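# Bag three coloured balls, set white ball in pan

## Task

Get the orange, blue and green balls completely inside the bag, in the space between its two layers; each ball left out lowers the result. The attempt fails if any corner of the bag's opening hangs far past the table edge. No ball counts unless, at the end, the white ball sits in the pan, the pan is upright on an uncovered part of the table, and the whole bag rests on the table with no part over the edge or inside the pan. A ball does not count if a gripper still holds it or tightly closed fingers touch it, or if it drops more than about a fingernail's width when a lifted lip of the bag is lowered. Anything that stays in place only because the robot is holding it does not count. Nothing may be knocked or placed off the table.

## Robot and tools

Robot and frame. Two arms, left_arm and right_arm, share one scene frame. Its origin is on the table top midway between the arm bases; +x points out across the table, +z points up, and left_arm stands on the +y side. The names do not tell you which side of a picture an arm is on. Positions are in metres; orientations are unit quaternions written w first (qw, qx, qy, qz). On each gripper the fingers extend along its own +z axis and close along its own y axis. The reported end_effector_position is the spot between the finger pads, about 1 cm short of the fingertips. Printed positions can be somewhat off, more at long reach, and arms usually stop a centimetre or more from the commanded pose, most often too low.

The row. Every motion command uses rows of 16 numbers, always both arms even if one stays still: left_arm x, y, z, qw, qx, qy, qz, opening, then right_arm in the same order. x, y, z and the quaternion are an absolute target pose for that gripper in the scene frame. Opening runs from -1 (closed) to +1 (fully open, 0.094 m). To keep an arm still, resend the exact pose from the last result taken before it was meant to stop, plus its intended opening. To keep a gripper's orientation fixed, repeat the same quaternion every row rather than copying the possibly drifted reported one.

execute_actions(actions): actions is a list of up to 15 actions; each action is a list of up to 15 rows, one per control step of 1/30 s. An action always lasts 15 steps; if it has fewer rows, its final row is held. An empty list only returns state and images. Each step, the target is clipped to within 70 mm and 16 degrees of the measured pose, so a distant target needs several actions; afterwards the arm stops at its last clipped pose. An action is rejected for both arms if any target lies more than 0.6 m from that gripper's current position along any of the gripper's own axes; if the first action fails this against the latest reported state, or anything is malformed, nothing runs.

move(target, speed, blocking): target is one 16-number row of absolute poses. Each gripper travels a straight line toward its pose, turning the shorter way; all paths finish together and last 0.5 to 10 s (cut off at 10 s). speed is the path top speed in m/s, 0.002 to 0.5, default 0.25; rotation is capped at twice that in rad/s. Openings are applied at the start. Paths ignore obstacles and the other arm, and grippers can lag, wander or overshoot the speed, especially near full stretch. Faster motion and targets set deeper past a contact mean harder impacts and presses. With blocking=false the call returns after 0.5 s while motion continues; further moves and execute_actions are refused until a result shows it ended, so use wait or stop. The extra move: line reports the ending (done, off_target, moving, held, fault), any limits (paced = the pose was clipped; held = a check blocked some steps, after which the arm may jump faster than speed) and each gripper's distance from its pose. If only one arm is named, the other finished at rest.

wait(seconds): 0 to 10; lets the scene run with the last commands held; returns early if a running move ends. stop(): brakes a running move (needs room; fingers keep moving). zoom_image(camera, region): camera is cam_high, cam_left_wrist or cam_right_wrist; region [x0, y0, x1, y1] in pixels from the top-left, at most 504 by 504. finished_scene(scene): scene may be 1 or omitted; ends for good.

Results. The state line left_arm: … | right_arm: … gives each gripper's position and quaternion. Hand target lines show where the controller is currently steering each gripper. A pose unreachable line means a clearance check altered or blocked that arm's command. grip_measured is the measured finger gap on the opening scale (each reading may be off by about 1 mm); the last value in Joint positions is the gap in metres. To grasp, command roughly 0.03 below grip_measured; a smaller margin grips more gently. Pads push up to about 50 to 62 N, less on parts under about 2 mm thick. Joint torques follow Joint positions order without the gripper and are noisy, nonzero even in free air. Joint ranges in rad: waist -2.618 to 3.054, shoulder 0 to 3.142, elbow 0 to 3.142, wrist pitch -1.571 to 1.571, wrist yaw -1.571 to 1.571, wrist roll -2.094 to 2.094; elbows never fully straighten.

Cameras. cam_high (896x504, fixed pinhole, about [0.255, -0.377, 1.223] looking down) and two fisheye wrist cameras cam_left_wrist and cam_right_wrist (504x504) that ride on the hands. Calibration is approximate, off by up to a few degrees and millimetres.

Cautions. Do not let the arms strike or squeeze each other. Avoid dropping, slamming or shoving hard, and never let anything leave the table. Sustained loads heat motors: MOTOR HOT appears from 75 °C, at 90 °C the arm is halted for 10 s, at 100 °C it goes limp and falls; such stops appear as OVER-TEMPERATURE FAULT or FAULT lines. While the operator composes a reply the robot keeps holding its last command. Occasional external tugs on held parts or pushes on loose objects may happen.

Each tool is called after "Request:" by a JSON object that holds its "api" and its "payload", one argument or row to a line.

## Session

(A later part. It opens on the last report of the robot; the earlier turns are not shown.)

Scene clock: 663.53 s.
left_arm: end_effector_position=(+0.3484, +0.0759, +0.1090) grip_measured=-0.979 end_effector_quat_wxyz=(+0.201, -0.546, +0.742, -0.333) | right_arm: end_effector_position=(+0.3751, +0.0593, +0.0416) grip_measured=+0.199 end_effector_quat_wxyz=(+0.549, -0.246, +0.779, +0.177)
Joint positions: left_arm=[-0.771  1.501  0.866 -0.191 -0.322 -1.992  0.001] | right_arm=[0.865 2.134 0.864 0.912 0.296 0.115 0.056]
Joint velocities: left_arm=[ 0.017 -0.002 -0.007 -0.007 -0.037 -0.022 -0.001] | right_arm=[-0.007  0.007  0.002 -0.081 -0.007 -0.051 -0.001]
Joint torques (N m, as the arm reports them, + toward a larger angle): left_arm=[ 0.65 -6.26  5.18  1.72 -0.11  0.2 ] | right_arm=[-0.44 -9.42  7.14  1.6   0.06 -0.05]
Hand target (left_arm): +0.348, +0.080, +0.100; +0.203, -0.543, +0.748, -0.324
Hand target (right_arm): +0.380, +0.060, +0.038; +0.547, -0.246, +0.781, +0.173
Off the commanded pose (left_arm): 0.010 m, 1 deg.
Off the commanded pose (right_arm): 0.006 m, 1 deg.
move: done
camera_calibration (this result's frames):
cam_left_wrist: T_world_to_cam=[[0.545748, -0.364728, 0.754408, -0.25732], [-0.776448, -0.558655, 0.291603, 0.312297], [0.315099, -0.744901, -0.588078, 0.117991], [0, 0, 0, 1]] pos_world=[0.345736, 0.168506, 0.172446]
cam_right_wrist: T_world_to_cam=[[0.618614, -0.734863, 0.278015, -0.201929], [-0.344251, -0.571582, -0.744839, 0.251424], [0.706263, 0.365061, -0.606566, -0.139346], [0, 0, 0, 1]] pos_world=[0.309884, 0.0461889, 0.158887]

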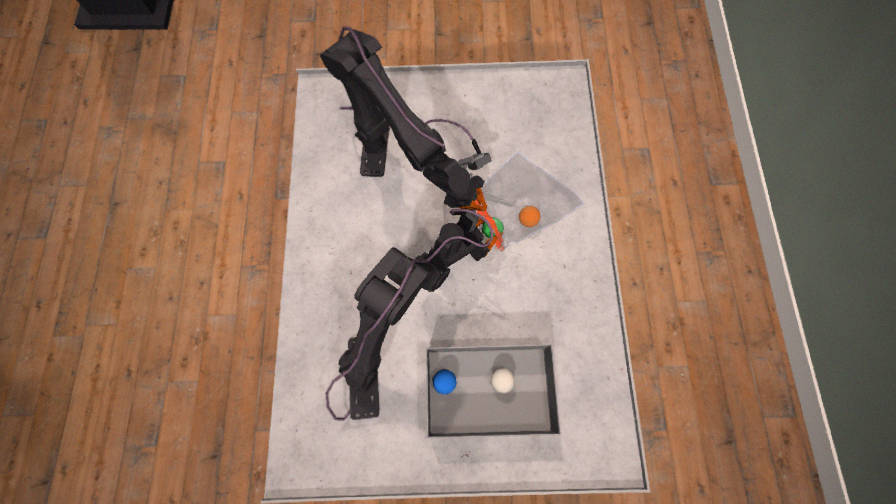

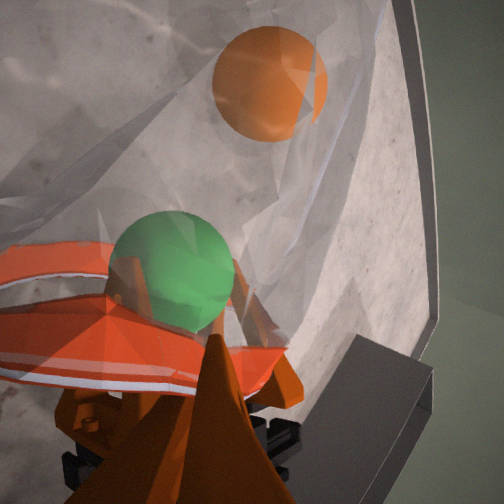

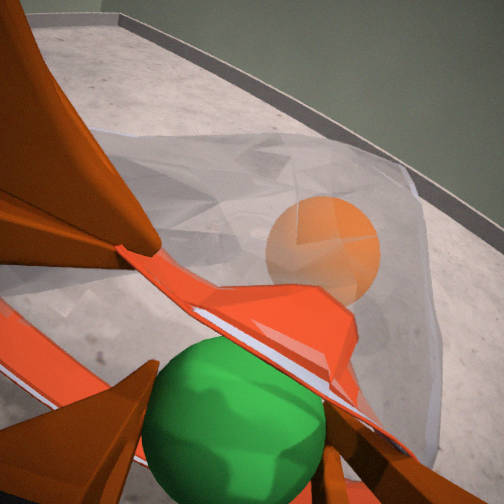

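Request:
{"api": "move", "payload": {
  "target": [0.348,0.08,0.105,0.2028,-0.543,0.7475,-0.3245,-1,0.378,0.059,0.038,0.547,-0.2463,0.7813,0.1725,0.34],
  "speed": 0.03
}}

Request:
{"api": "move", "payload": {
  "target": [0.348,0.08,0.105,0.2028,-0.543,0.7475,-0.3245,-1,0.338,0.033,0.040,0.547,-0.2463,0.7813,0.1725,0.34],
  "speed": 0.04
}}

Scene clock: 667.03 s.
left_arm: end_effector_position=(+0.3485, +0.0758, +0.1092) grip_measured=-0.979 end_effector_quat_wxyz=(+0.201, -0.546, +0.742, -0.334) | right_arm: end_effector_position=(+0.3751, +0.0593, +0.0415) grip_measured=+0.338 end_effector_quat_wxyz=(+0.549, -0.246, +0.779, +0.178)
Joint positions: left_arm=[-0.771  1.501  0.866 -0.19  -0.322 -1.992  0.001] | right_arm=[0.865 2.134 0.864 0.913 0.296 0.115 0.063]
Joint velocities: left_arm=[-0.012 -0.007 -0.007  0.037 -0.081  0.022 -0.001] | right_arm=[-0.022  0.007  0.002  0.022  0.007 -0.037  0.001]
Joint torques (N m, as the arm reports them, + toward a larger angle): left_arm=[ 0.67 -6.93  6.46  1.47 -0.1   0.19] | right_arm=[-0.14 -9.83  6.45  1.62  0.05 -0.04]
Hand target (left_arm): +0.348, +0.080, +0.105; +0.203, -0.543, +0.747, -0.324
Hand target (right_arm): +0.378, +0.059, +0.038; +0.547, -0.246, +0.781, +0.172
Off the commanded pose (left_arm): 0.006 m, 1 deg.
Off the commanded pose (right_arm): 0.005 m, 1 deg.
move: done
camera_calibration (this result's frames):
cam_left_wrist: T_world_to_cam=[[0.545179, -0.364079, 0.755134, -0.257518], [-0.776668, -0.558405, 0.291497, 0.312331], [0.315542, -0.745406, -0.587199, 0.117734], [0, 0, 0, 1]] pos_world=[0.345821, 0.16841, 0.17255]
cam_right_wrist: T_world_to_cam=[[0.618551, -0.734949, 0.27793, -0.201884], [-0.344082, -0.571354, -0.745092, 0.251367], [0.706401, 0.365247, -0.606294, -0.139456], [0, 0, 0, 1]] pos_world=[0.309878, 0.046181, 0.15885]

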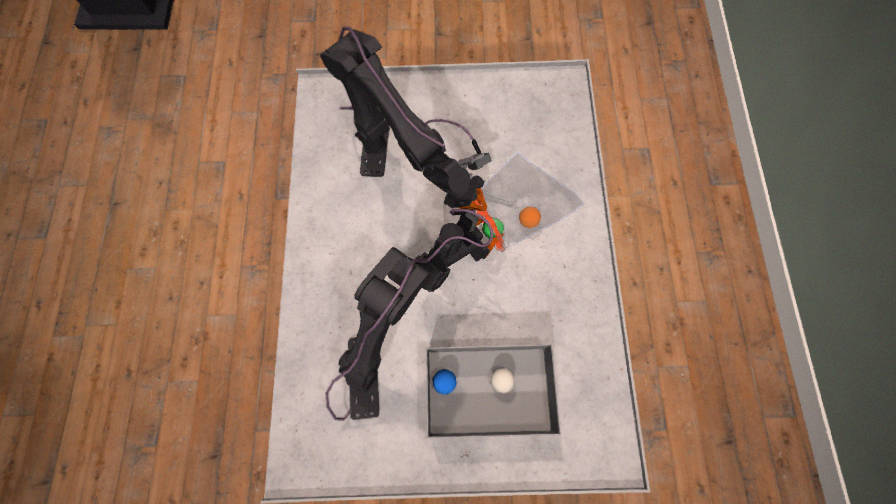

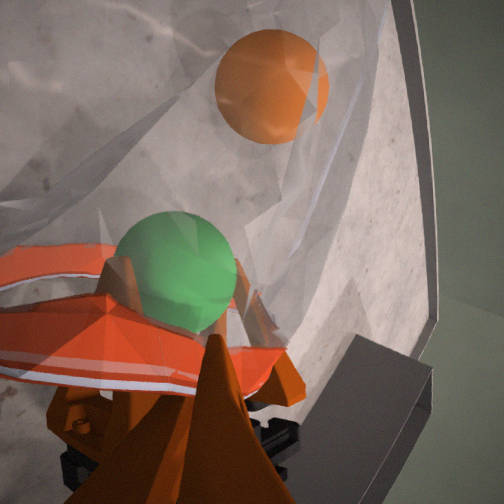

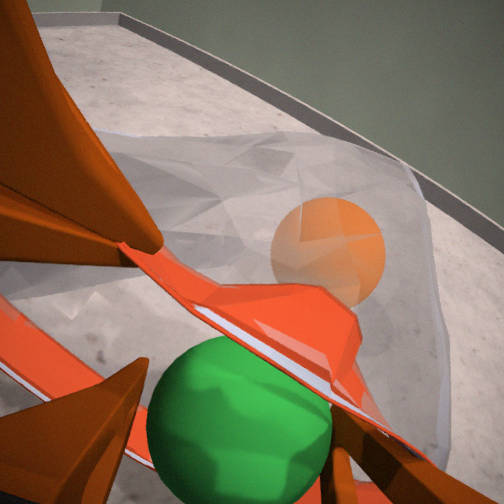

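Scene clock: 668.43 s.
left_arm: end_effector_position=(+0.3485, +0.0758, +0.1092) grip_measured=-0.979 end_effector_quat_wxyz=(+0.201, -0.546, +0.742, -0.334) | right_arm: end_effector_position=(+0.3414, +0.0322, +0.0300) grip_measured=+0.338 end_effector_quat_wxyz=(+0.538, -0.254, +0.787, +0.164)
Joint positions: left_arm=[-0.771  1.501  0.866 -0.19  -0.322 -1.992  0.001] | right_arm=[0.902 2.066 0.696 0.971 0.335 0.121 0.063]
Joint velocities: left_arm=[ 0.002 -0.022 -0.017 -0.037 -0.037 -0.022 -0.001] | right_arm=[-0.002  0.007 -0.002 -0.022 -0.051 -0.022 -0.   ]
Joint torques (N m, as the arm reports them, + toward a larger angle): left_arm=[ 0.69 -6.97  6.45  1.48 -0.11  0.2 ] | right_arm=[  0.65 -11.66   3.57   1.9    0.17   0.09]
Hand target (left_arm): +0.348, +0.080, +0.105; +0.203, -0.543, +0.747, -0.325
Hand target (right_arm): +0.338, +0.033, +0.040; +0.547, -0.246, +0.781, +0.173
Off the commanded pose (left_arm): 0.006 m, 1 deg.
Off the commanded pose (right_arm): 0.011 m, 2 deg.
move: off_target (right_arm)
camera_calibration (this result's frames):
cam_left_wrist: T_world_to_cam=[[0.545179, -0.364079, 0.755134, -0.257518], [-0.776668, -0.558405, 0.291497, 0.312331], [0.315542, -0.745406, -0.587199, 0.117734], [0, 0, 0, 1]] pos_world=[0.345821, 0.16841, 0.17255]
cam_right_wrist: T_world_to_cam=[[0.622029, -0.72467, 0.296537, -0.199868], [-0.356346, -0.59923, -0.716897, 0.219921], [0.697207, 0.340261, -0.630971, -0.1081], [0, 0, 0, 1]] pos_world=[0.27806, 0.0237272, 0.148721]

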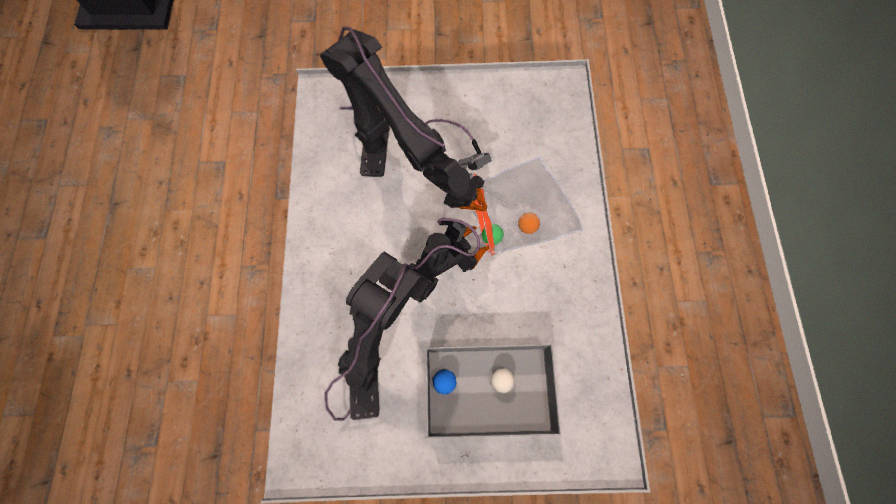

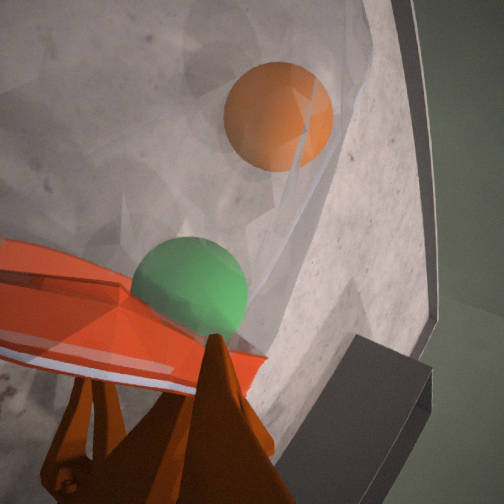

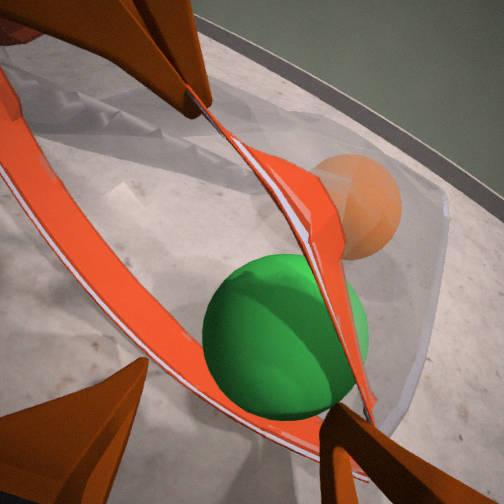

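Request:
{"api": "move", "payload": {
  "target": [0.348,0.08,0.105,0.2028,-0.543,0.7475,-0.3245,-1,0.325,0.008,0.058,0.547,-0.2463,0.7813,0.1725,-0.5],
  "speed": 0.05
}}

Scene clock: 675.43 s.
left_arm: end_effector_position=(+0.3485, +0.0758, +0.1092) grip_measured=-0.979 end_effector_quat_wxyz=(+0.201, -0.546, +0.742, -0.334) | right_arm: end_effector_position=(+0.3278, +0.0118, +0.0573) grip_measured=-0.498 end_effector_quat_wxyz=(+0.550, -0.247, +0.779, +0.172)
Joint positions: left_arm=[-0.771  1.501  0.866 -0.19  -0.322 -1.992  0.001] | right_arm=[0.902 1.92  0.583 0.974 0.337 0.121 0.024]
Joint velocities: left_arm=[-0.002 -0.002  0.002  0.007  0.022  0.022 -0.   ] | right_arm=[-0.007  0.002  0.007 -0.051  0.051 -0.051 -0.   ]
Joint torques (N m, as the arm reports them, + toward a larger angle): left_arm=[ 0.67 -6.94  6.41  1.46 -0.1   0.2 ] | right_arm=[  0.   -10.25   3.7    1.61   0.06   0.05]
Hand target (left_arm): +0.348, +0.080, +0.105; +0.203, -0.543, +0.747, -0.325
Hand target (right_arm): +0.325, +0.008, +0.058; +0.547, -0.246, +0.781, +0.173
Off the commanded pose (left_arm): 0.006 m, 1 deg.
Off the commanded pose (right_arm): 0.005 m, 0 deg.
move: done
camera_calibration (this result's frames):
cam_left_wrist: T_world_to_cam=[[0.545179, -0.364079, 0.755134, -0.257518], [-0.776668, -0.558405, 0.291497, 0.312331], [0.315542, -0.745406, -0.587199, 0.117734], [0, 0, 0, 1]] pos_world=[0.345821, 0.16841, 0.17255]
cam_right_wrist: T_world_to_cam=[[0.614959, -0.73417, 0.287785, -0.211308], [-0.342438, -0.577374, -0.741199, 0.218967], [0.710325, 0.357258, -0.606469, -0.0803046], [0, 0, 0, 1]] pos_world=[0.261971, -0.0000211068, 0.174407]

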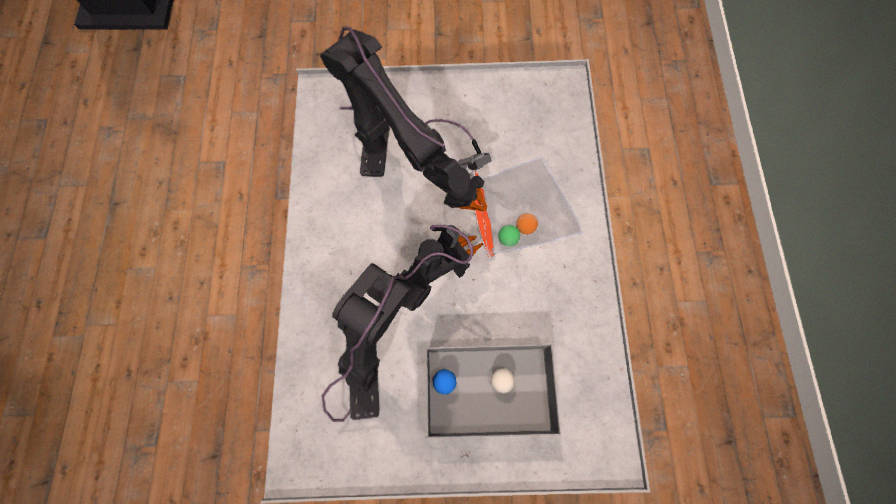

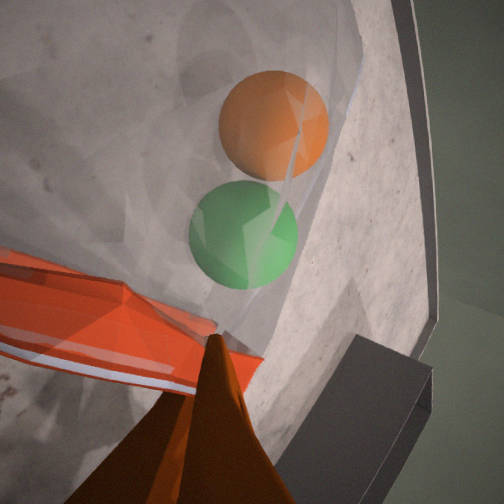

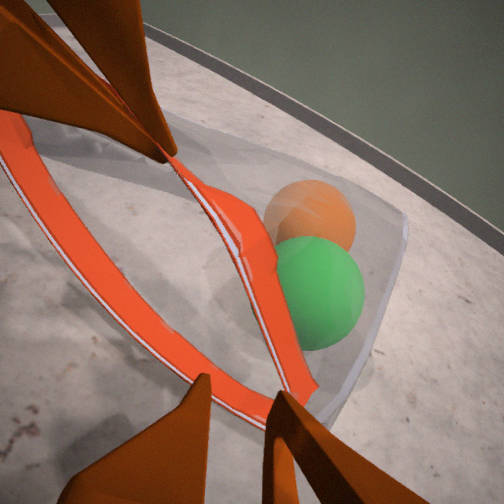

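Request:
{"api": "move", "payload": {
  "target": [0.355,0.085,0.16,0.2028,-0.543,0.7475,-0.3245,-1,0.25,-0.08,0.10,0.547,-0.2463,0.7813,0.1725,-0.5],
  "speed": 0.12
}}

Request:
{"api": "move", "payload": {
  "target": [0.36,0.085,0.21,0.2028,-0.543,0.7475,-0.3245,-1,0.27,-0.20,0.15,0.1305,0,0.9914,0,0.7],
  "speed": 0.2
}}

Scene clock: 689.27 s.
left_arm: end_effector_position=(+0.3522, +0.0846, +0.1441) grip_measured=-0.979 end_effector_quat_wxyz=(+0.199, -0.547, +0.749, -0.315) | right_arm: end_effector_position=(+0.2542, -0.0791, +0.1010) grip_measured=-0.498 end_effector_quat_wxyz=(+0.550, -0.248, +0.779, +0.171)
Joint positions: left_arm=[-0.74   1.461  1.001 -0.398 -0.301 -1.968  0.001] | right_arm=[0.956 1.241 0.197 0.671 0.388 0.142 0.024]
Joint velocities: left_arm=[-0.002 -0.002  0.027  0.095 -0.007  0.022 -0.   ] | right_arm=[ 0.002  0.007 -0.002 -0.051 -0.022  0.022  0.   ]
Joint torques (N m, as the arm reports them, + toward a larger angle): left_arm=[ 0.66 -8.67 10.03  1.25 -0.12  0.19] | right_arm=[ 0.8  -4.77  5.83  1.5   0.17  0.08]
Hand target (left_arm): +0.355, +0.085, +0.160; +0.203, -0.543, +0.747, -0.325
Hand target (right_arm): +0.251, -0.081, +0.100; +0.547, -0.246, +0.781, +0.173
Off the commanded pose (left_arm): 0.016 m, 1 deg.
Off the commanded pose (right_arm): 0.004 m, 0 deg.
move: off_target (left_arm)
camera_calibration (this result's frames):
cam_left_wrist: T_world_to_cam=[[0.56559, -0.386267, 0.728633, -0.284159], [-0.768749, -0.566796, 0.296256, 0.307122], [0.298553, -0.727695, -0.617516, 0.152501], [0, 0, 0, 1]] pos_world=[0.351288, 0.175289, 0.210233]
cam_right_wrist: T_world_to_cam=[[0.614516, -0.734132, 0.288825, -0.245335], [-0.343296, -0.578473, -0.739944, 0.173749], [0.710294, 0.355555, -0.607506, 0.0309173], [0, 0, 0, 1]] pos_world=[0.188449, -0.0905918, 0.218206]

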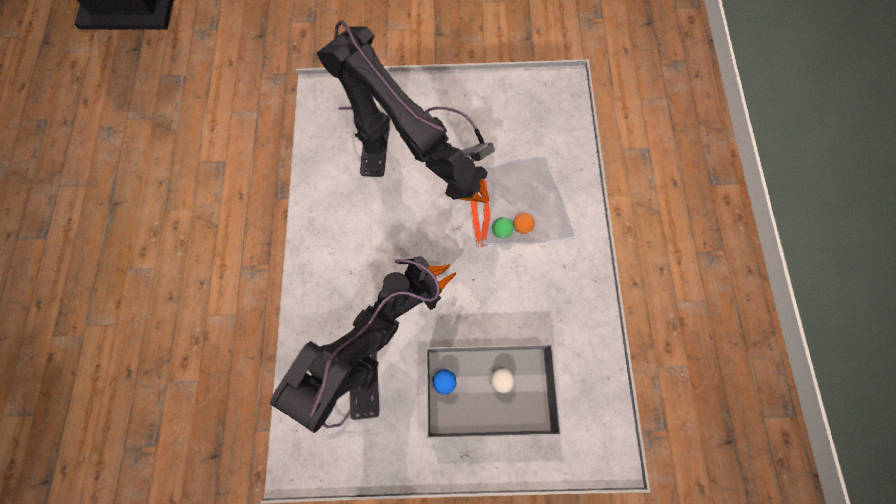

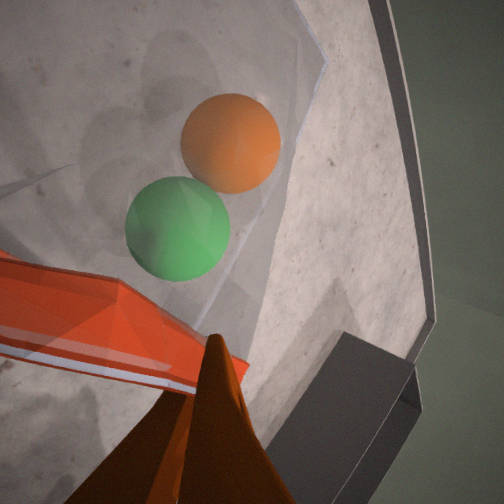

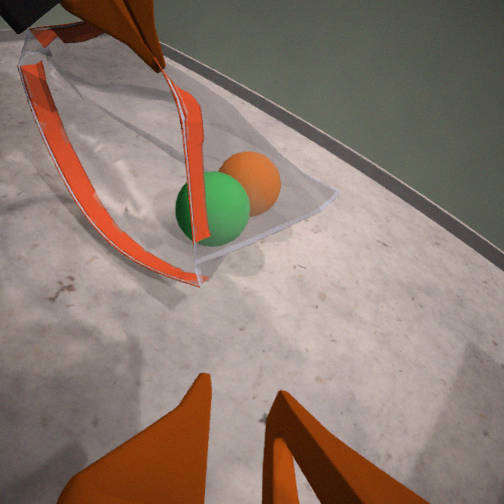

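Scene clock: 692.70 s.
left_arm: end_effector_position=(+0.3581, +0.0828, +0.1925) grip_measured=-0.979 end_effector_quat_wxyz=(+0.198, -0.547, +0.751, -0.313) | right_arm: end_effector_position=(+0.2674, -0.2003, +0.1436) grip_measured=+0.698 end_effector_quat_wxyz=(+0.132, -0.015, +0.991, -0.007)
Joint positions: left_arm=[-0.729  1.461  1.197 -0.595 -0.292 -1.959  0.001] | right_arm=[ 0.506  1.36   1.15  -1.142  0.152  0.528  0.08 ]
Joint velocities: left_arm=[-0.007  0.007  0.017  0.066 -0.051  0.037 -0.001] | right_arm=[-0.017 -0.012 -0.002 -0.095  0.022 -0.022  0.001]
Joint torques (N m, as the arm reports them, + toward a larger angle): left_arm=[ 0.64 -8.92 10.23  1.25 -0.11  0.19] | right_arm=[-0.77 -4.09  9.9   0.4   0.09  0.12]
Hand target (left_arm): +0.360, +0.085, +0.210; +0.203, -0.543, +0.747, -0.325
Hand target (right_arm): +0.271, -0.201, +0.150; +0.133, -0.005, +0.991, -0.005
Off the commanded pose (left_arm): 0.018 m, 2 deg.
Off the commanded pose (right_arm): 0.007 m, 2 deg.
move: off_target (left_arm)
camera_calibration (this result's frames):
cam_left_wrist: T_world_to_cam=[[0.567583, -0.388885, 0.725684, -0.323374], [-0.768321, -0.566921, 0.297126, 0.296068], [0.295857, -0.726202, -0.620563, 0.180715], [0, 0, 0, 1]] pos_world=[0.357551, 0.173328, 0.258843]
cam_right_wrist: T_world_to_cam=[[0.305502, -0.945436, 0.113224, -0.28923], [-0.951068, -0.297202, 0.0844973, 0.240152], [-0.0462365, -0.133497, -0.98997, 0.249798], [0, 0, 0, 1]] pos_world=[0.328311, -0.168728, 0.259748]

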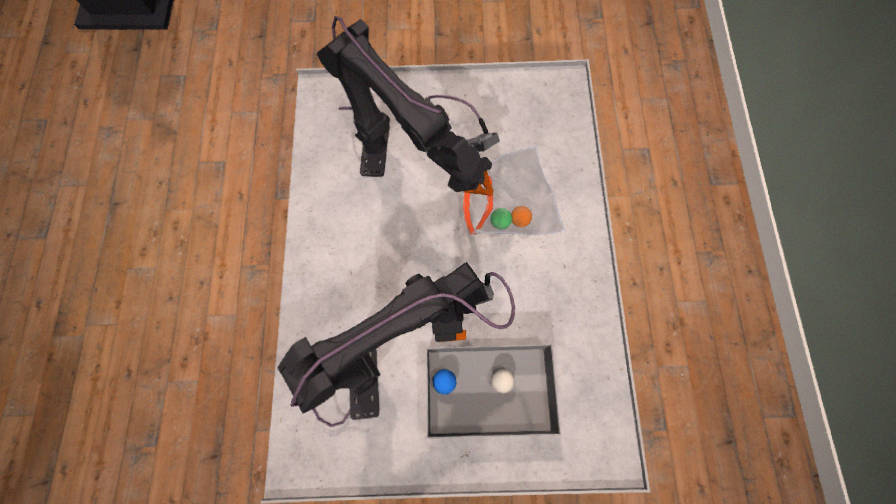

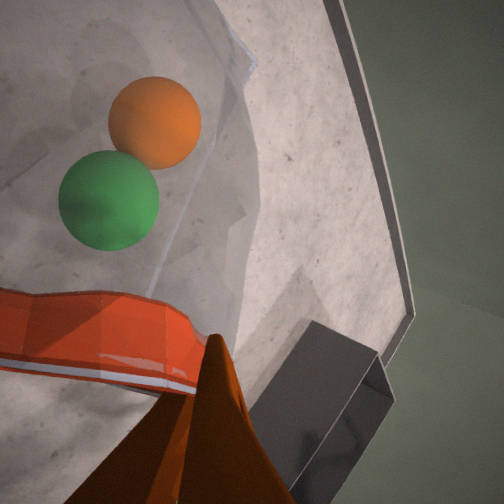

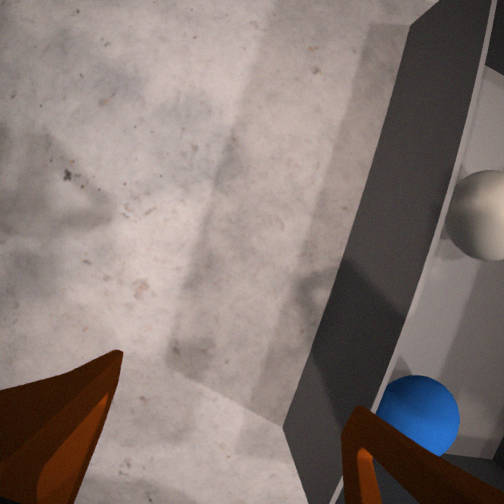

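Request:
{"api": "move", "payload": {
  "target": [0.36,0.085,0.21,0.2028,-0.543,0.7475,-0.3245,-1,0.245,-0.342,0.14,0.0872,0,0.9962,0,0.7],
  "speed": 0.15
}}

Scene clock: 698.90 s.
left_arm: end_effector_position=(+0.3580, +0.0828, +0.1924) grip_measured=-0.979 end_effector_quat_wxyz=(+0.198, -0.547, +0.751, -0.313) | right_arm: end_effector_position=(+0.2508, -0.3428, +0.1391) grip_measured=+0.698 end_effector_quat_wxyz=(+0.086, +0.000, +0.996, -0.006)
Joint positions: left_arm=[-0.729  1.461  1.197 -0.596 -0.292 -1.959  0.001] | right_arm=[-0.153  1.226  1.052 -1.224 -0.003 -0.084  0.08 ]
Joint velocities: left_arm=[-0.012 -0.017 -0.012 -0.007 -0.081 -0.037 -0.001] | right_arm=[-0.002 -0.007 -0.007  0.022 -0.022 -0.066  0.   ]
Joint torques (N m, as the arm reports them, + toward a larger angle): left_arm=[ 0.7  -8.86 10.24  1.27 -0.1   0.19] | right_arm=[-0.81 -4.74  6.48  0.31 -0.08 -0.13]
Hand target (left_arm): +0.360, +0.085, +0.210; +0.203, -0.543, +0.747, -0.325
Hand target (right_arm): +0.245, -0.343, +0.140; +0.083, -0.000, +0.997, -0.002
Off the commanded pose (left_arm): 0.018 m, 2 deg.
Off the commanded pose (right_arm): 0.006 m, 1 deg.
move: off_target (left_arm)
camera_calibration (this result's frames):
cam_left_wrist: T_world_to_cam=[[0.567829, -0.389082, 0.725386, -0.323287], [-0.768322, -0.566752, 0.297445, 0.295947], [0.295383, -0.726228, -0.620758, 0.180901], [0, 0, 0, 1]] pos_world=[0.357519, 0.173319, 0.258776]
cam_right_wrist: T_world_to_cam=[[0.285655, -0.95495, 0.0804443, -0.41211], [-0.947905, -0.2692, 0.170317, 0.179278], [-0.140989, -0.124905, -0.9821, 0.251098], [0, 0, 0, 1]] pos_world=[0.323062, -0.31392, 0.249221]

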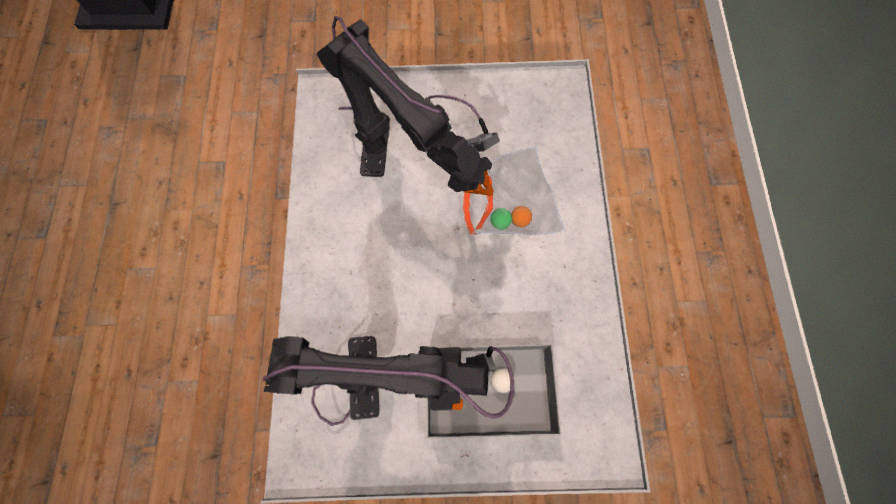

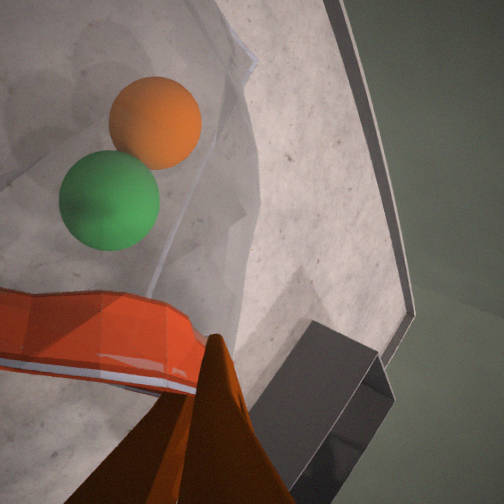

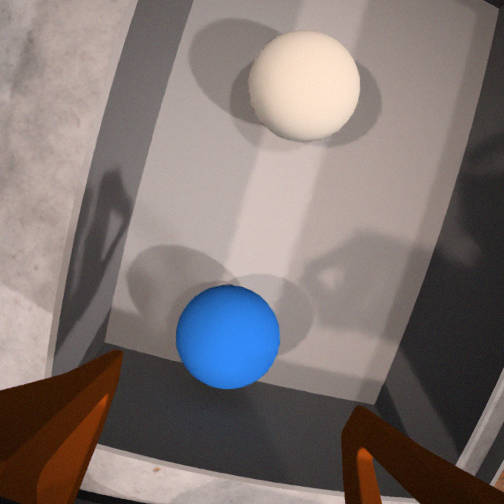

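Request:
{"api": "move", "payload": {
  "target": [0.35,0.082,0.15,0.2028,-0.543,0.7475,-0.3245,-1,0.238,-0.343,0.036,0.0872,0,0.9962,0,0.7],
  "speed": 0.08
}}

Scene clock: 709.57 s.
left_arm: end_effector_position=(+0.3510, +0.0809, +0.1472) grip_measured=-0.979 end_effector_quat_wxyz=(+0.196, -0.542, +0.753, -0.318) | right_arm: end_effector_position=(+0.2391, -0.3426, +0.0407) grip_measured=+0.698 end_effector_quat_wxyz=(+0.089, -0.002, +0.996, -0.004)
Joint positions: left_arm=[-0.745  1.461  1.012 -0.405 -0.292 -1.962  0.001] | right_arm=[-0.161  1.226  0.655 -0.821 -0.009 -0.096  0.08 ]
Joint velocities: left_arm=[-0.017 -0.002  0.007  0.022 -0.037 -0.066 -0.001] | right_arm=[ 0.012  0.012  0.007  0.022  0.037  0.066 -0.   ]
Joint torques (N m, as the arm reports them, + toward a larger angle): left_arm=[-0.59 -8.29  5.9   1.69 -0.29 -0.03] | right_arm=[-0.83 -2.29  5.75  0.64 -0.09 -0.05]
Hand target (left_arm): +0.350, +0.082, +0.150; +0.203, -0.543, +0.748, -0.324
Hand target (right_arm): +0.238, -0.343, +0.036; +0.087, +0.000, +0.996, -0.000
Off the commanded pose (left_arm): 0.003 m, 1 deg.
Off the commanded pose (right_arm): 0.005 m, 1 deg.
move: done
camera_calibration (this result's frames):
cam_left_wrist: T_world_to_cam=[[0.559762, -0.392432, 0.729838, -0.284781], [-0.777209, -0.554129, 0.298141, 0.304872], [0.287424, -0.734124, -0.615182, 0.156131], [0, 0, 0, 1]] pos_world=[0.351483, 0.171801, 0.212999]
cam_right_wrist: T_world_to_cam=[[0.289226, -0.953971, 0.079297, -0.401106], [-0.947767, -0.273736, 0.163723, 0.183672], [-0.134481, -0.122508, -0.983314, 0.152159], [0, 0, 0, 1]] pos_world=[0.310552, -0.313724, 0.151355]

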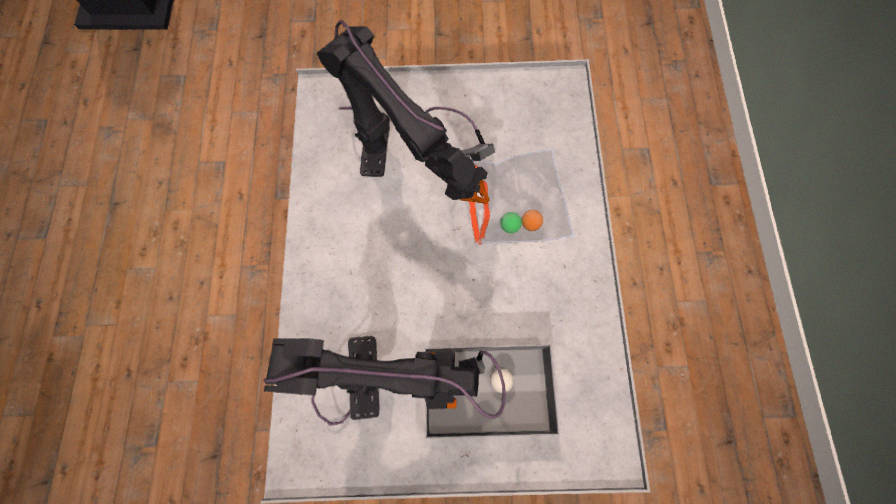

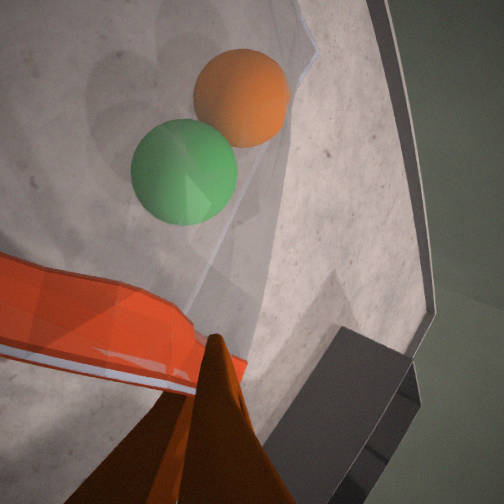

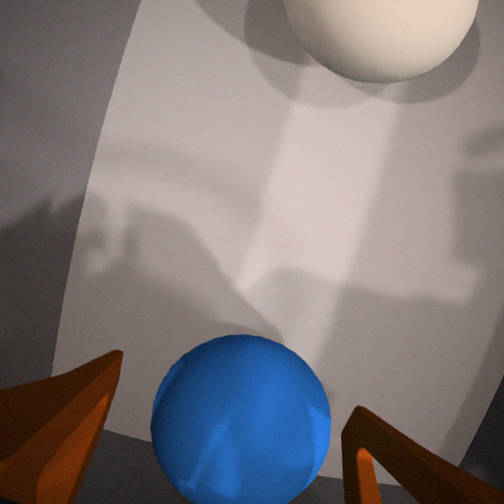

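Request:
{"api": "execute_actions", "payload": {
  "actions": [
    [[0.35,0.082,0.15,0.2028,-0.543,0.7475,-0.3245,-1,0.239,-0.343,0.034,0.0872,0,0.9962,0,0.3]],
    [[0.35,0.082,0.15,0.2028,-0.543,0.7475,-0.3245,-1,0.239,-0.343,0.034,0.0872,0,0.9962,0,0.24],[0.35,0.082,0.15,0.2028,-0.543,0.7475,-0.3245,-1,0.239,-0.343,0.034,0.0872,0,0.9962,0,0.22],[0.35,0.082,0.15,0.2028,-0.543,0.7475,-0.3245,-1,0.239,-0.343,0.034,0.0872,0,0.9962,0,0.2],[0.35,0.082,0.15,0.2028,-0.543,0.7475,-0.3245,-1,0.239,-0.343,0.034,0.0872,0,0.9962,0,0.18],[0.35,0.082,0.15,0.2028,-0.543,0.7475,-0.3245,-1,0.239,-0.343,0.034,0.0872,0,0.9962,0,0.16],[0.35,0.082,0.15,0.2028,-0.543,0.7475,-0.3245,-1,0.239,-0.343,0.034,0.0872,0,0.9962,0,0.14],[0.35,0.082,0.15,0.2028,-0.543,0.7475,-0.3245,-1,0.239,-0.343,0.034,0.0872,0,0.9962,0,0.12],[0.35,0.082,0.15,0.2028,-0.543,0.7475,-0.3245,-1,0.239,-0.343,0.034,0.0872,0,0.9962,0,0.10],[0.35,0.082,0.15,0.2028,-0.543,0.7475,-0.3245,-1,0.239,-0.343,0.034,0.0872,0,0.9962,0,0.08]]
  ]
}}

Scene clock: 719.03 s.
left_arm: end_effector_position=(+0.3512, +0.0806, +0.1475) grip_measured=-0.979 end_effector_quat_wxyz=(+0.196, -0.542, +0.753, -0.319) | right_arm: end_effector_position=(+0.2413, -0.3428, +0.0411) grip_measured=+0.085 end_effector_quat_wxyz=(+0.094, -0.002, +0.996, -0.004)
Joint positions: left_arm=[-0.745  1.461  1.012 -0.403 -0.292 -1.962  0.001] | right_arm=[-0.161  1.226  0.655 -0.812 -0.009 -0.096  0.051]
Joint velocities: left_arm=[ 0.002 -0.012 -0.012 -0.022 -0.007 -0.081  0.001] | right_arm=[-0.012  0.007 -0.007 -0.066 -0.007 -0.022  0.   ]
Joint torques (N m, as the arm reports them, + toward a larger angle): left_arm=[-0.56 -8.3   5.85  1.69 -0.29 -0.03] | right_arm=[-0.67 -1.91  5.41  0.62 -0.1  -0.04]
Hand target (left_arm): +0.350, +0.082, +0.150; +0.202, -0.543, +0.748, -0.324
Hand target (right_arm): +0.239, -0.343, +0.034; +0.087, -0.000, +0.996, -0.000
Off the commanded pose (left_arm): 0.003 m, 1 deg.
Off the commanded pose (right_arm): 0.007 m, 1 deg.
camera_calibration (this result's frames):
cam_left_wrist: T_world_to_cam=[[0.558816, -0.391409, 0.731111, -0.285171], [-0.777595, -0.553711, 0.29791, 0.30496], [0.28822, -0.734985, -0.613781, 0.155646], [0, 0, 0, 1]] pos_world=[0.351633, 0.171638, 0.213174]
cam_right_wrist: T_world_to_cam=[[0.288488, -0.953902, 0.0827446, -0.401922], [-0.949221, -0.2736, 0.155311, 0.186403], [-0.125512, -0.123348, -0.984394, 0.150431], [0, 0, 0, 1]] pos_world=[0.311768, -0.313838, 0.15239]

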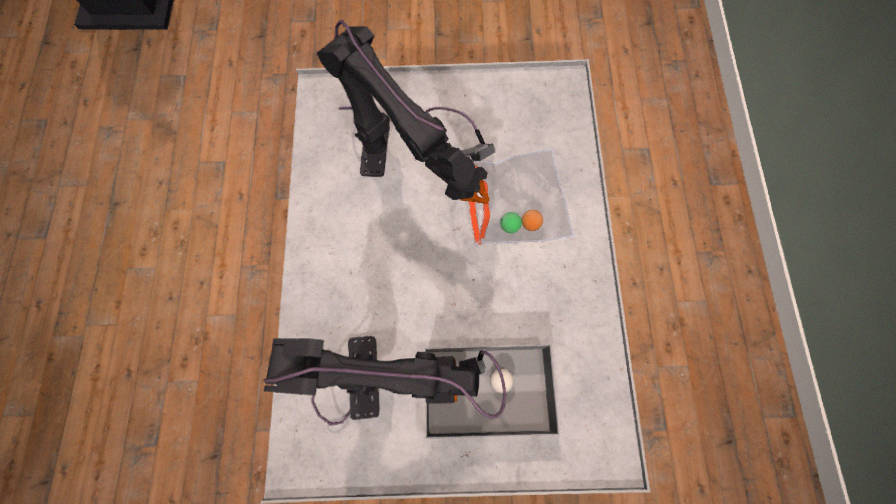

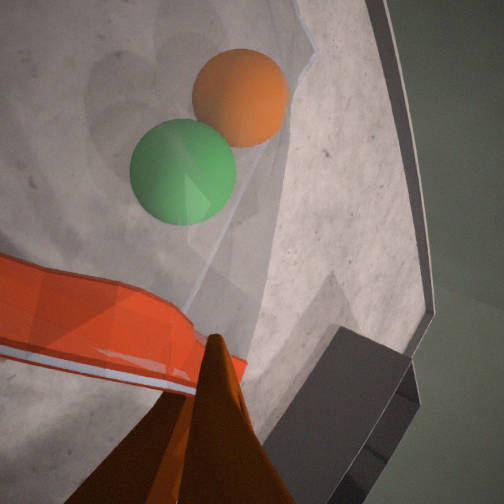

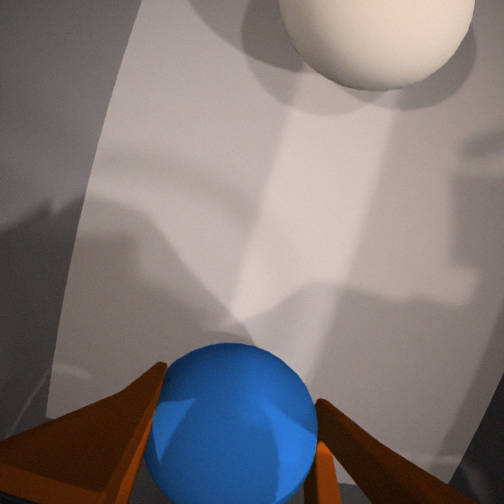

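Request:
{"api": "move", "payload": {
  "target": [0.35,0.082,0.15,0.2028,-0.543,0.7475,-0.3245,-1,0.255,-0.335,0.15,0.1305,0,0.9914,0,0.05],
  "speed": 0.12
}}

Request:
{"api": "move", "payload": {
  "target": [0.35,0.082,0.15,0.2028,-0.543,0.7475,-0.3245,-1,0.27,-0.19,0.155,0.1305,0,0.9914,0,0.05],
  "speed": 0.15
}}

Request:
{"api": "move", "payload": {
  "target": [0.35,0.082,0.15,0.2028,-0.543,0.7475,-0.3245,-1,0.25,-0.04,0.10,0.547,-0.2463,0.7813,0.1725,0.05],
  "speed": 0.2
}}

Scene clock: 724.30 s.
left_arm: end_effector_position=(+0.3513, +0.0806, +0.1475) grip_measured=-0.979 end_effector_quat_wxyz=(+0.196, -0.542, +0.753, -0.319) | right_arm: end_effector_position=(+0.2532, -0.3385, +0.1385) grip_measured=+0.056 end_effector_quat_wxyz=(+0.117, +0.001, +0.993, -0.004)
Joint positions: left_arm=[-0.745  1.461  1.012 -0.403 -0.292 -1.962  0.001] | right_arm=[-0.138  1.175  1.006 -1.168 -0.009 -0.066  0.05 ]
Joint velocities: left_arm=[-0.007  0.012 -0.012  0.051  0.037  0.022  0.001] | right_arm=[ 0.002 -0.007 -0.012 -0.022  0.022 -0.095 -0.   ]
Joint torques (N m, as the arm reports them, + toward a larger angle): left_arm=[-0.63 -8.3   5.86  1.7  -0.29 -0.02] | right_arm=[ 0.91 -4.51  9.6   0.37 -0.06  0.1 ]
Hand target (left_arm): +0.350, +0.082, +0.150; +0.203, -0.543, +0.748, -0.325
Hand target (right_arm): +0.254, -0.335, +0.150; +0.130, +0.000, +0.991, +0.000
Off the commanded pose (left_arm): 0.003 m, 1 deg.
Off the commanded pose (right_arm): 0.012 m, 2 deg.
move: off_target (right_arm)
camera_calibration (this result's frames):
cam_left_wrist: T_world_to_cam=[[0.558627, -0.391204, 0.731365, -0.285249], [-0.777672, -0.553628, 0.297863, 0.304977], [0.288379, -0.735157, -0.6135, 0.155549], [0, 0, 0, 1]] pos_world=[0.351663, 0.171606, 0.213209]
cam_right_wrist: T_world_to_cam=[[0.278888, -0.955781, 0.0933, -0.408996], [-0.956906, -0.268391, 0.11089, 0.193604], [-0.0809458, -0.120205, -0.989444, 0.238789], [0, 0, 0, 1]] pos_world=[0.318654, -0.310245, 0.252959]

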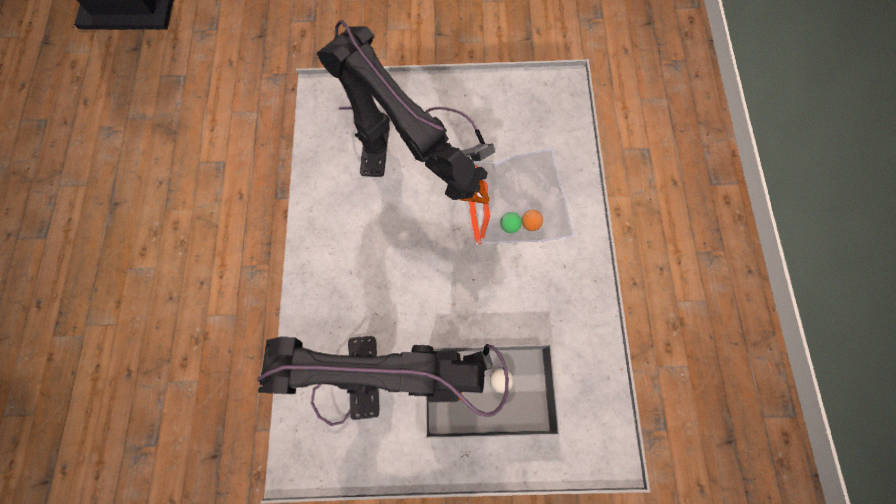

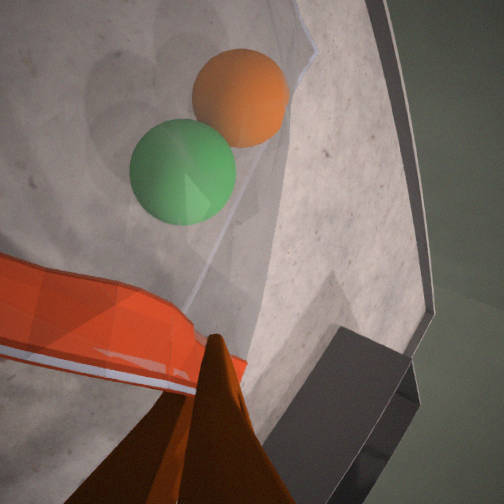

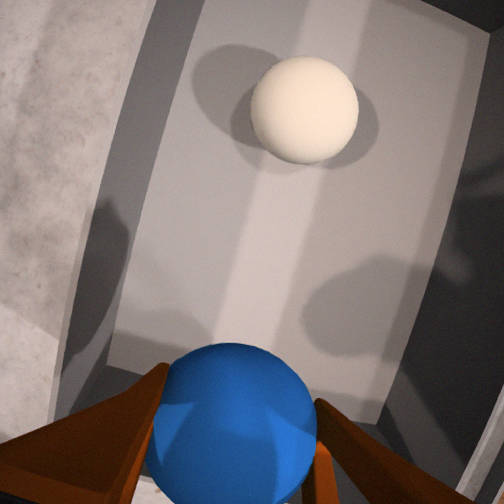

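Scene clock: 725.87 s.
left_arm: end_effector_position=(+0.3513, +0.0806, +0.1475) grip_measured=-0.979 end_effector_quat_wxyz=(+0.196, -0.542, +0.753, -0.319) | right_arm: end_effector_position=(+0.2648, -0.1931, +0.1469) grip_measured=+0.056 end_effector_quat_wxyz=(+0.123, -0.003, +0.992, -0.001)
Joint positions: left_arm=[-0.745  1.461  1.012 -0.403 -0.292 -1.962  0.001] | right_arm=[ 0.525  1.379  1.181 -1.169  0.138  0.572  0.05 ]
Joint velocities: left_arm=[-0.007 -0.007  0.002 -0.081 -0.037 -0.022 -0.   ] | right_arm=[-0.002  0.002 -0.017  0.022  0.007  0.022  0.001]
Joint torques (N m, as the arm reports them, + toward a larger angle): left_arm=[-0.59 -8.28  5.82  1.7  -0.29 -0.02] | right_arm=[ 0.66 -4.53  9.99  0.47  0.2   0.15]
Hand target (left_arm): +0.350, +0.082, +0.150; +0.202, -0.543, +0.748, -0.324
Hand target (right_arm): +0.270, -0.189, +0.155; +0.135, +0.000, +0.991, +0.002
Off the commanded pose (left_arm): 0.003 m, 1 deg.
Off the commanded pose (right_arm): 0.010 m, 1 deg.
move: done
camera_calibration (this result's frames):
cam_left_wrist: T_world_to_cam=[[0.558627, -0.391204, 0.731365, -0.285249], [-0.777672, -0.553628, 0.297863, 0.304977], [0.288379, -0.735157, -0.6135, 0.155549], [0, 0, 0, 1]] pos_world=[0.351663, 0.171606, 0.213209]
cam_right_wrist: T_world_to_cam=[[0.286989, -0.953381, 0.0932808, -0.275684], [-0.955549, -0.278047, 0.0980633, 0.242465], [-0.0675553, -0.117277, -0.990799, 0.262779], [0, 0, 0, 1]] pos_world=[0.328557, -0.164598, 0.262301]

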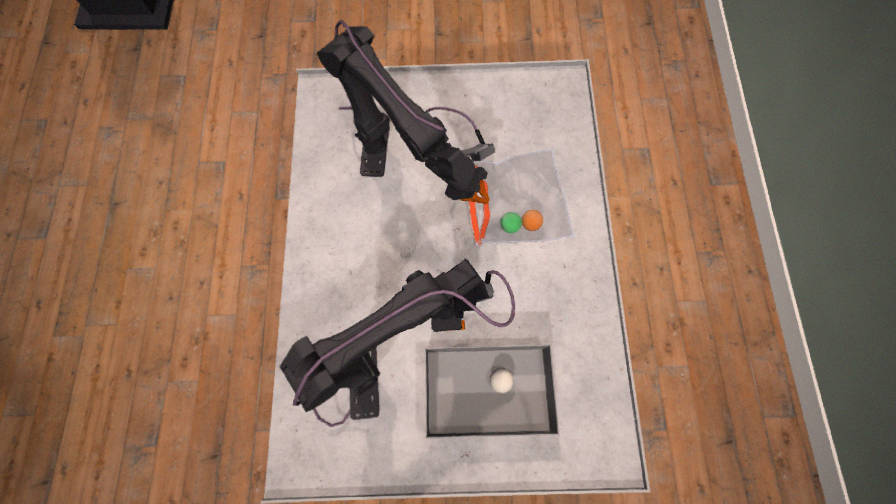

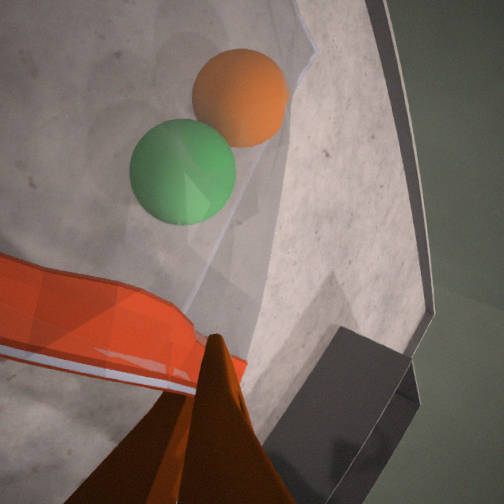

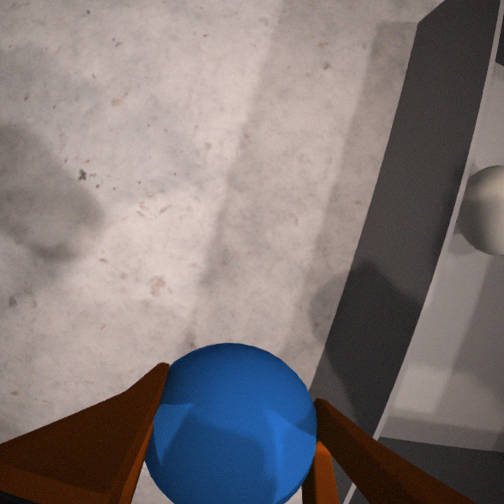

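Scene clock: 729.53 s.
left_arm: end_effector_position=(+0.3513, +0.0806, +0.1475) grip_measured=-0.979 end_effector_quat_wxyz=(+0.196, -0.542, +0.753, -0.319) | right_arm: end_effector_position=(+0.2512, -0.0376, +0.1037) grip_measured=+0.056 end_effector_quat_wxyz=(+0.546, -0.235, +0.784, +0.179)
Joint positions: left_arm=[-0.745  1.461  1.012 -0.403 -0.292 -1.962  0.001] | right_arm=[1.072 1.409 0.329 0.683 0.496 0.222 0.05 ]
Joint velocities: left_arm=[ 0.002  0.007 -0.007  0.022 -0.037  0.022 -0.001] | right_arm=[ 0.012 -0.012  0.002  0.037 -0.007  0.022  0.001]
Joint torques (N m, as the arm reports them, + toward a larger angle): left_arm=[-0.62 -8.28  5.81  1.7  -0.3  -0.03] | right_arm=[ 0.58 -3.43  5.18  1.82  0.19 -0.1 ]
Hand target (left_arm): +0.350, +0.082, +0.150; +0.202, -0.543, +0.748, -0.324
Hand target (right_arm): +0.249, -0.039, +0.100; +0.547, -0.239, +0.783, +0.175
Off the commanded pose (left_arm): 0.003 m, 1 deg.
Off the commanded pose (right_arm): 0.005 m, 2 deg.
move: done
camera_calibration (this result's frames):
cam_left_wrist: T_world_to_cam=[[0.558627, -0.391204, 0.731365, -0.285249], [-0.777672, -0.553628, 0.297863, 0.304977], [0.288379, -0.735157, -0.6135, 0.155549], [0, 0, 0, 1]] pos_world=[0.351663, 0.171606, 0.213209]
cam_right_wrist: T_world_to_cam=[[0.61096, -0.747438, 0.260891, -0.210497], [-0.363866, -0.557801, -0.745962, 0.205276], [0.703086, 0.360824, -0.612762, 0.0224701], [0, 0, 0, 1]] pos_world=[0.1875, -0.0509384, 0.221813]

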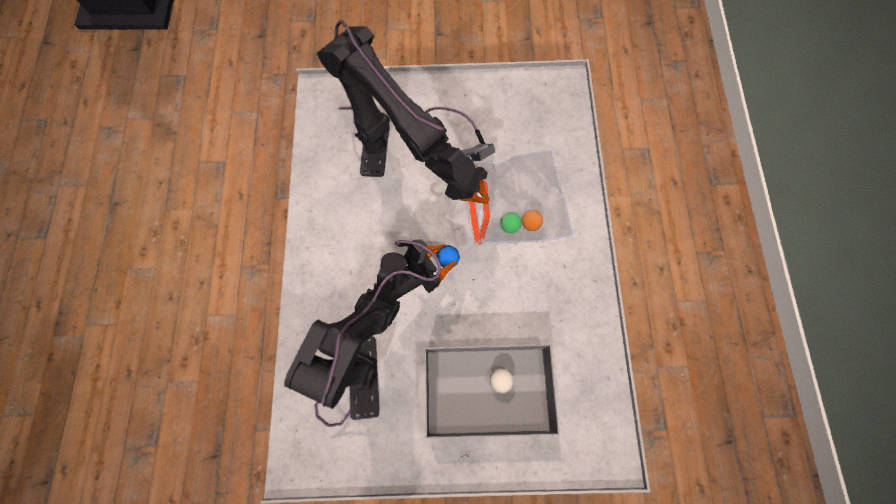

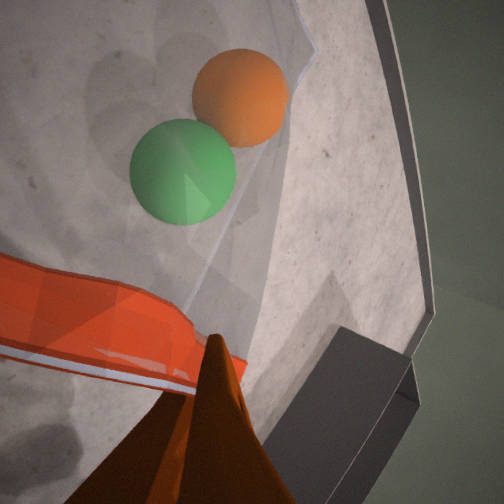

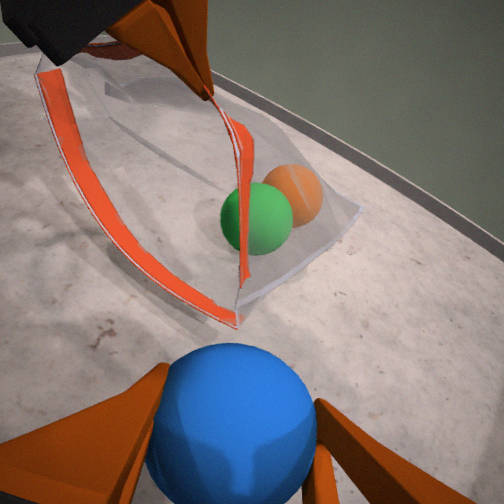

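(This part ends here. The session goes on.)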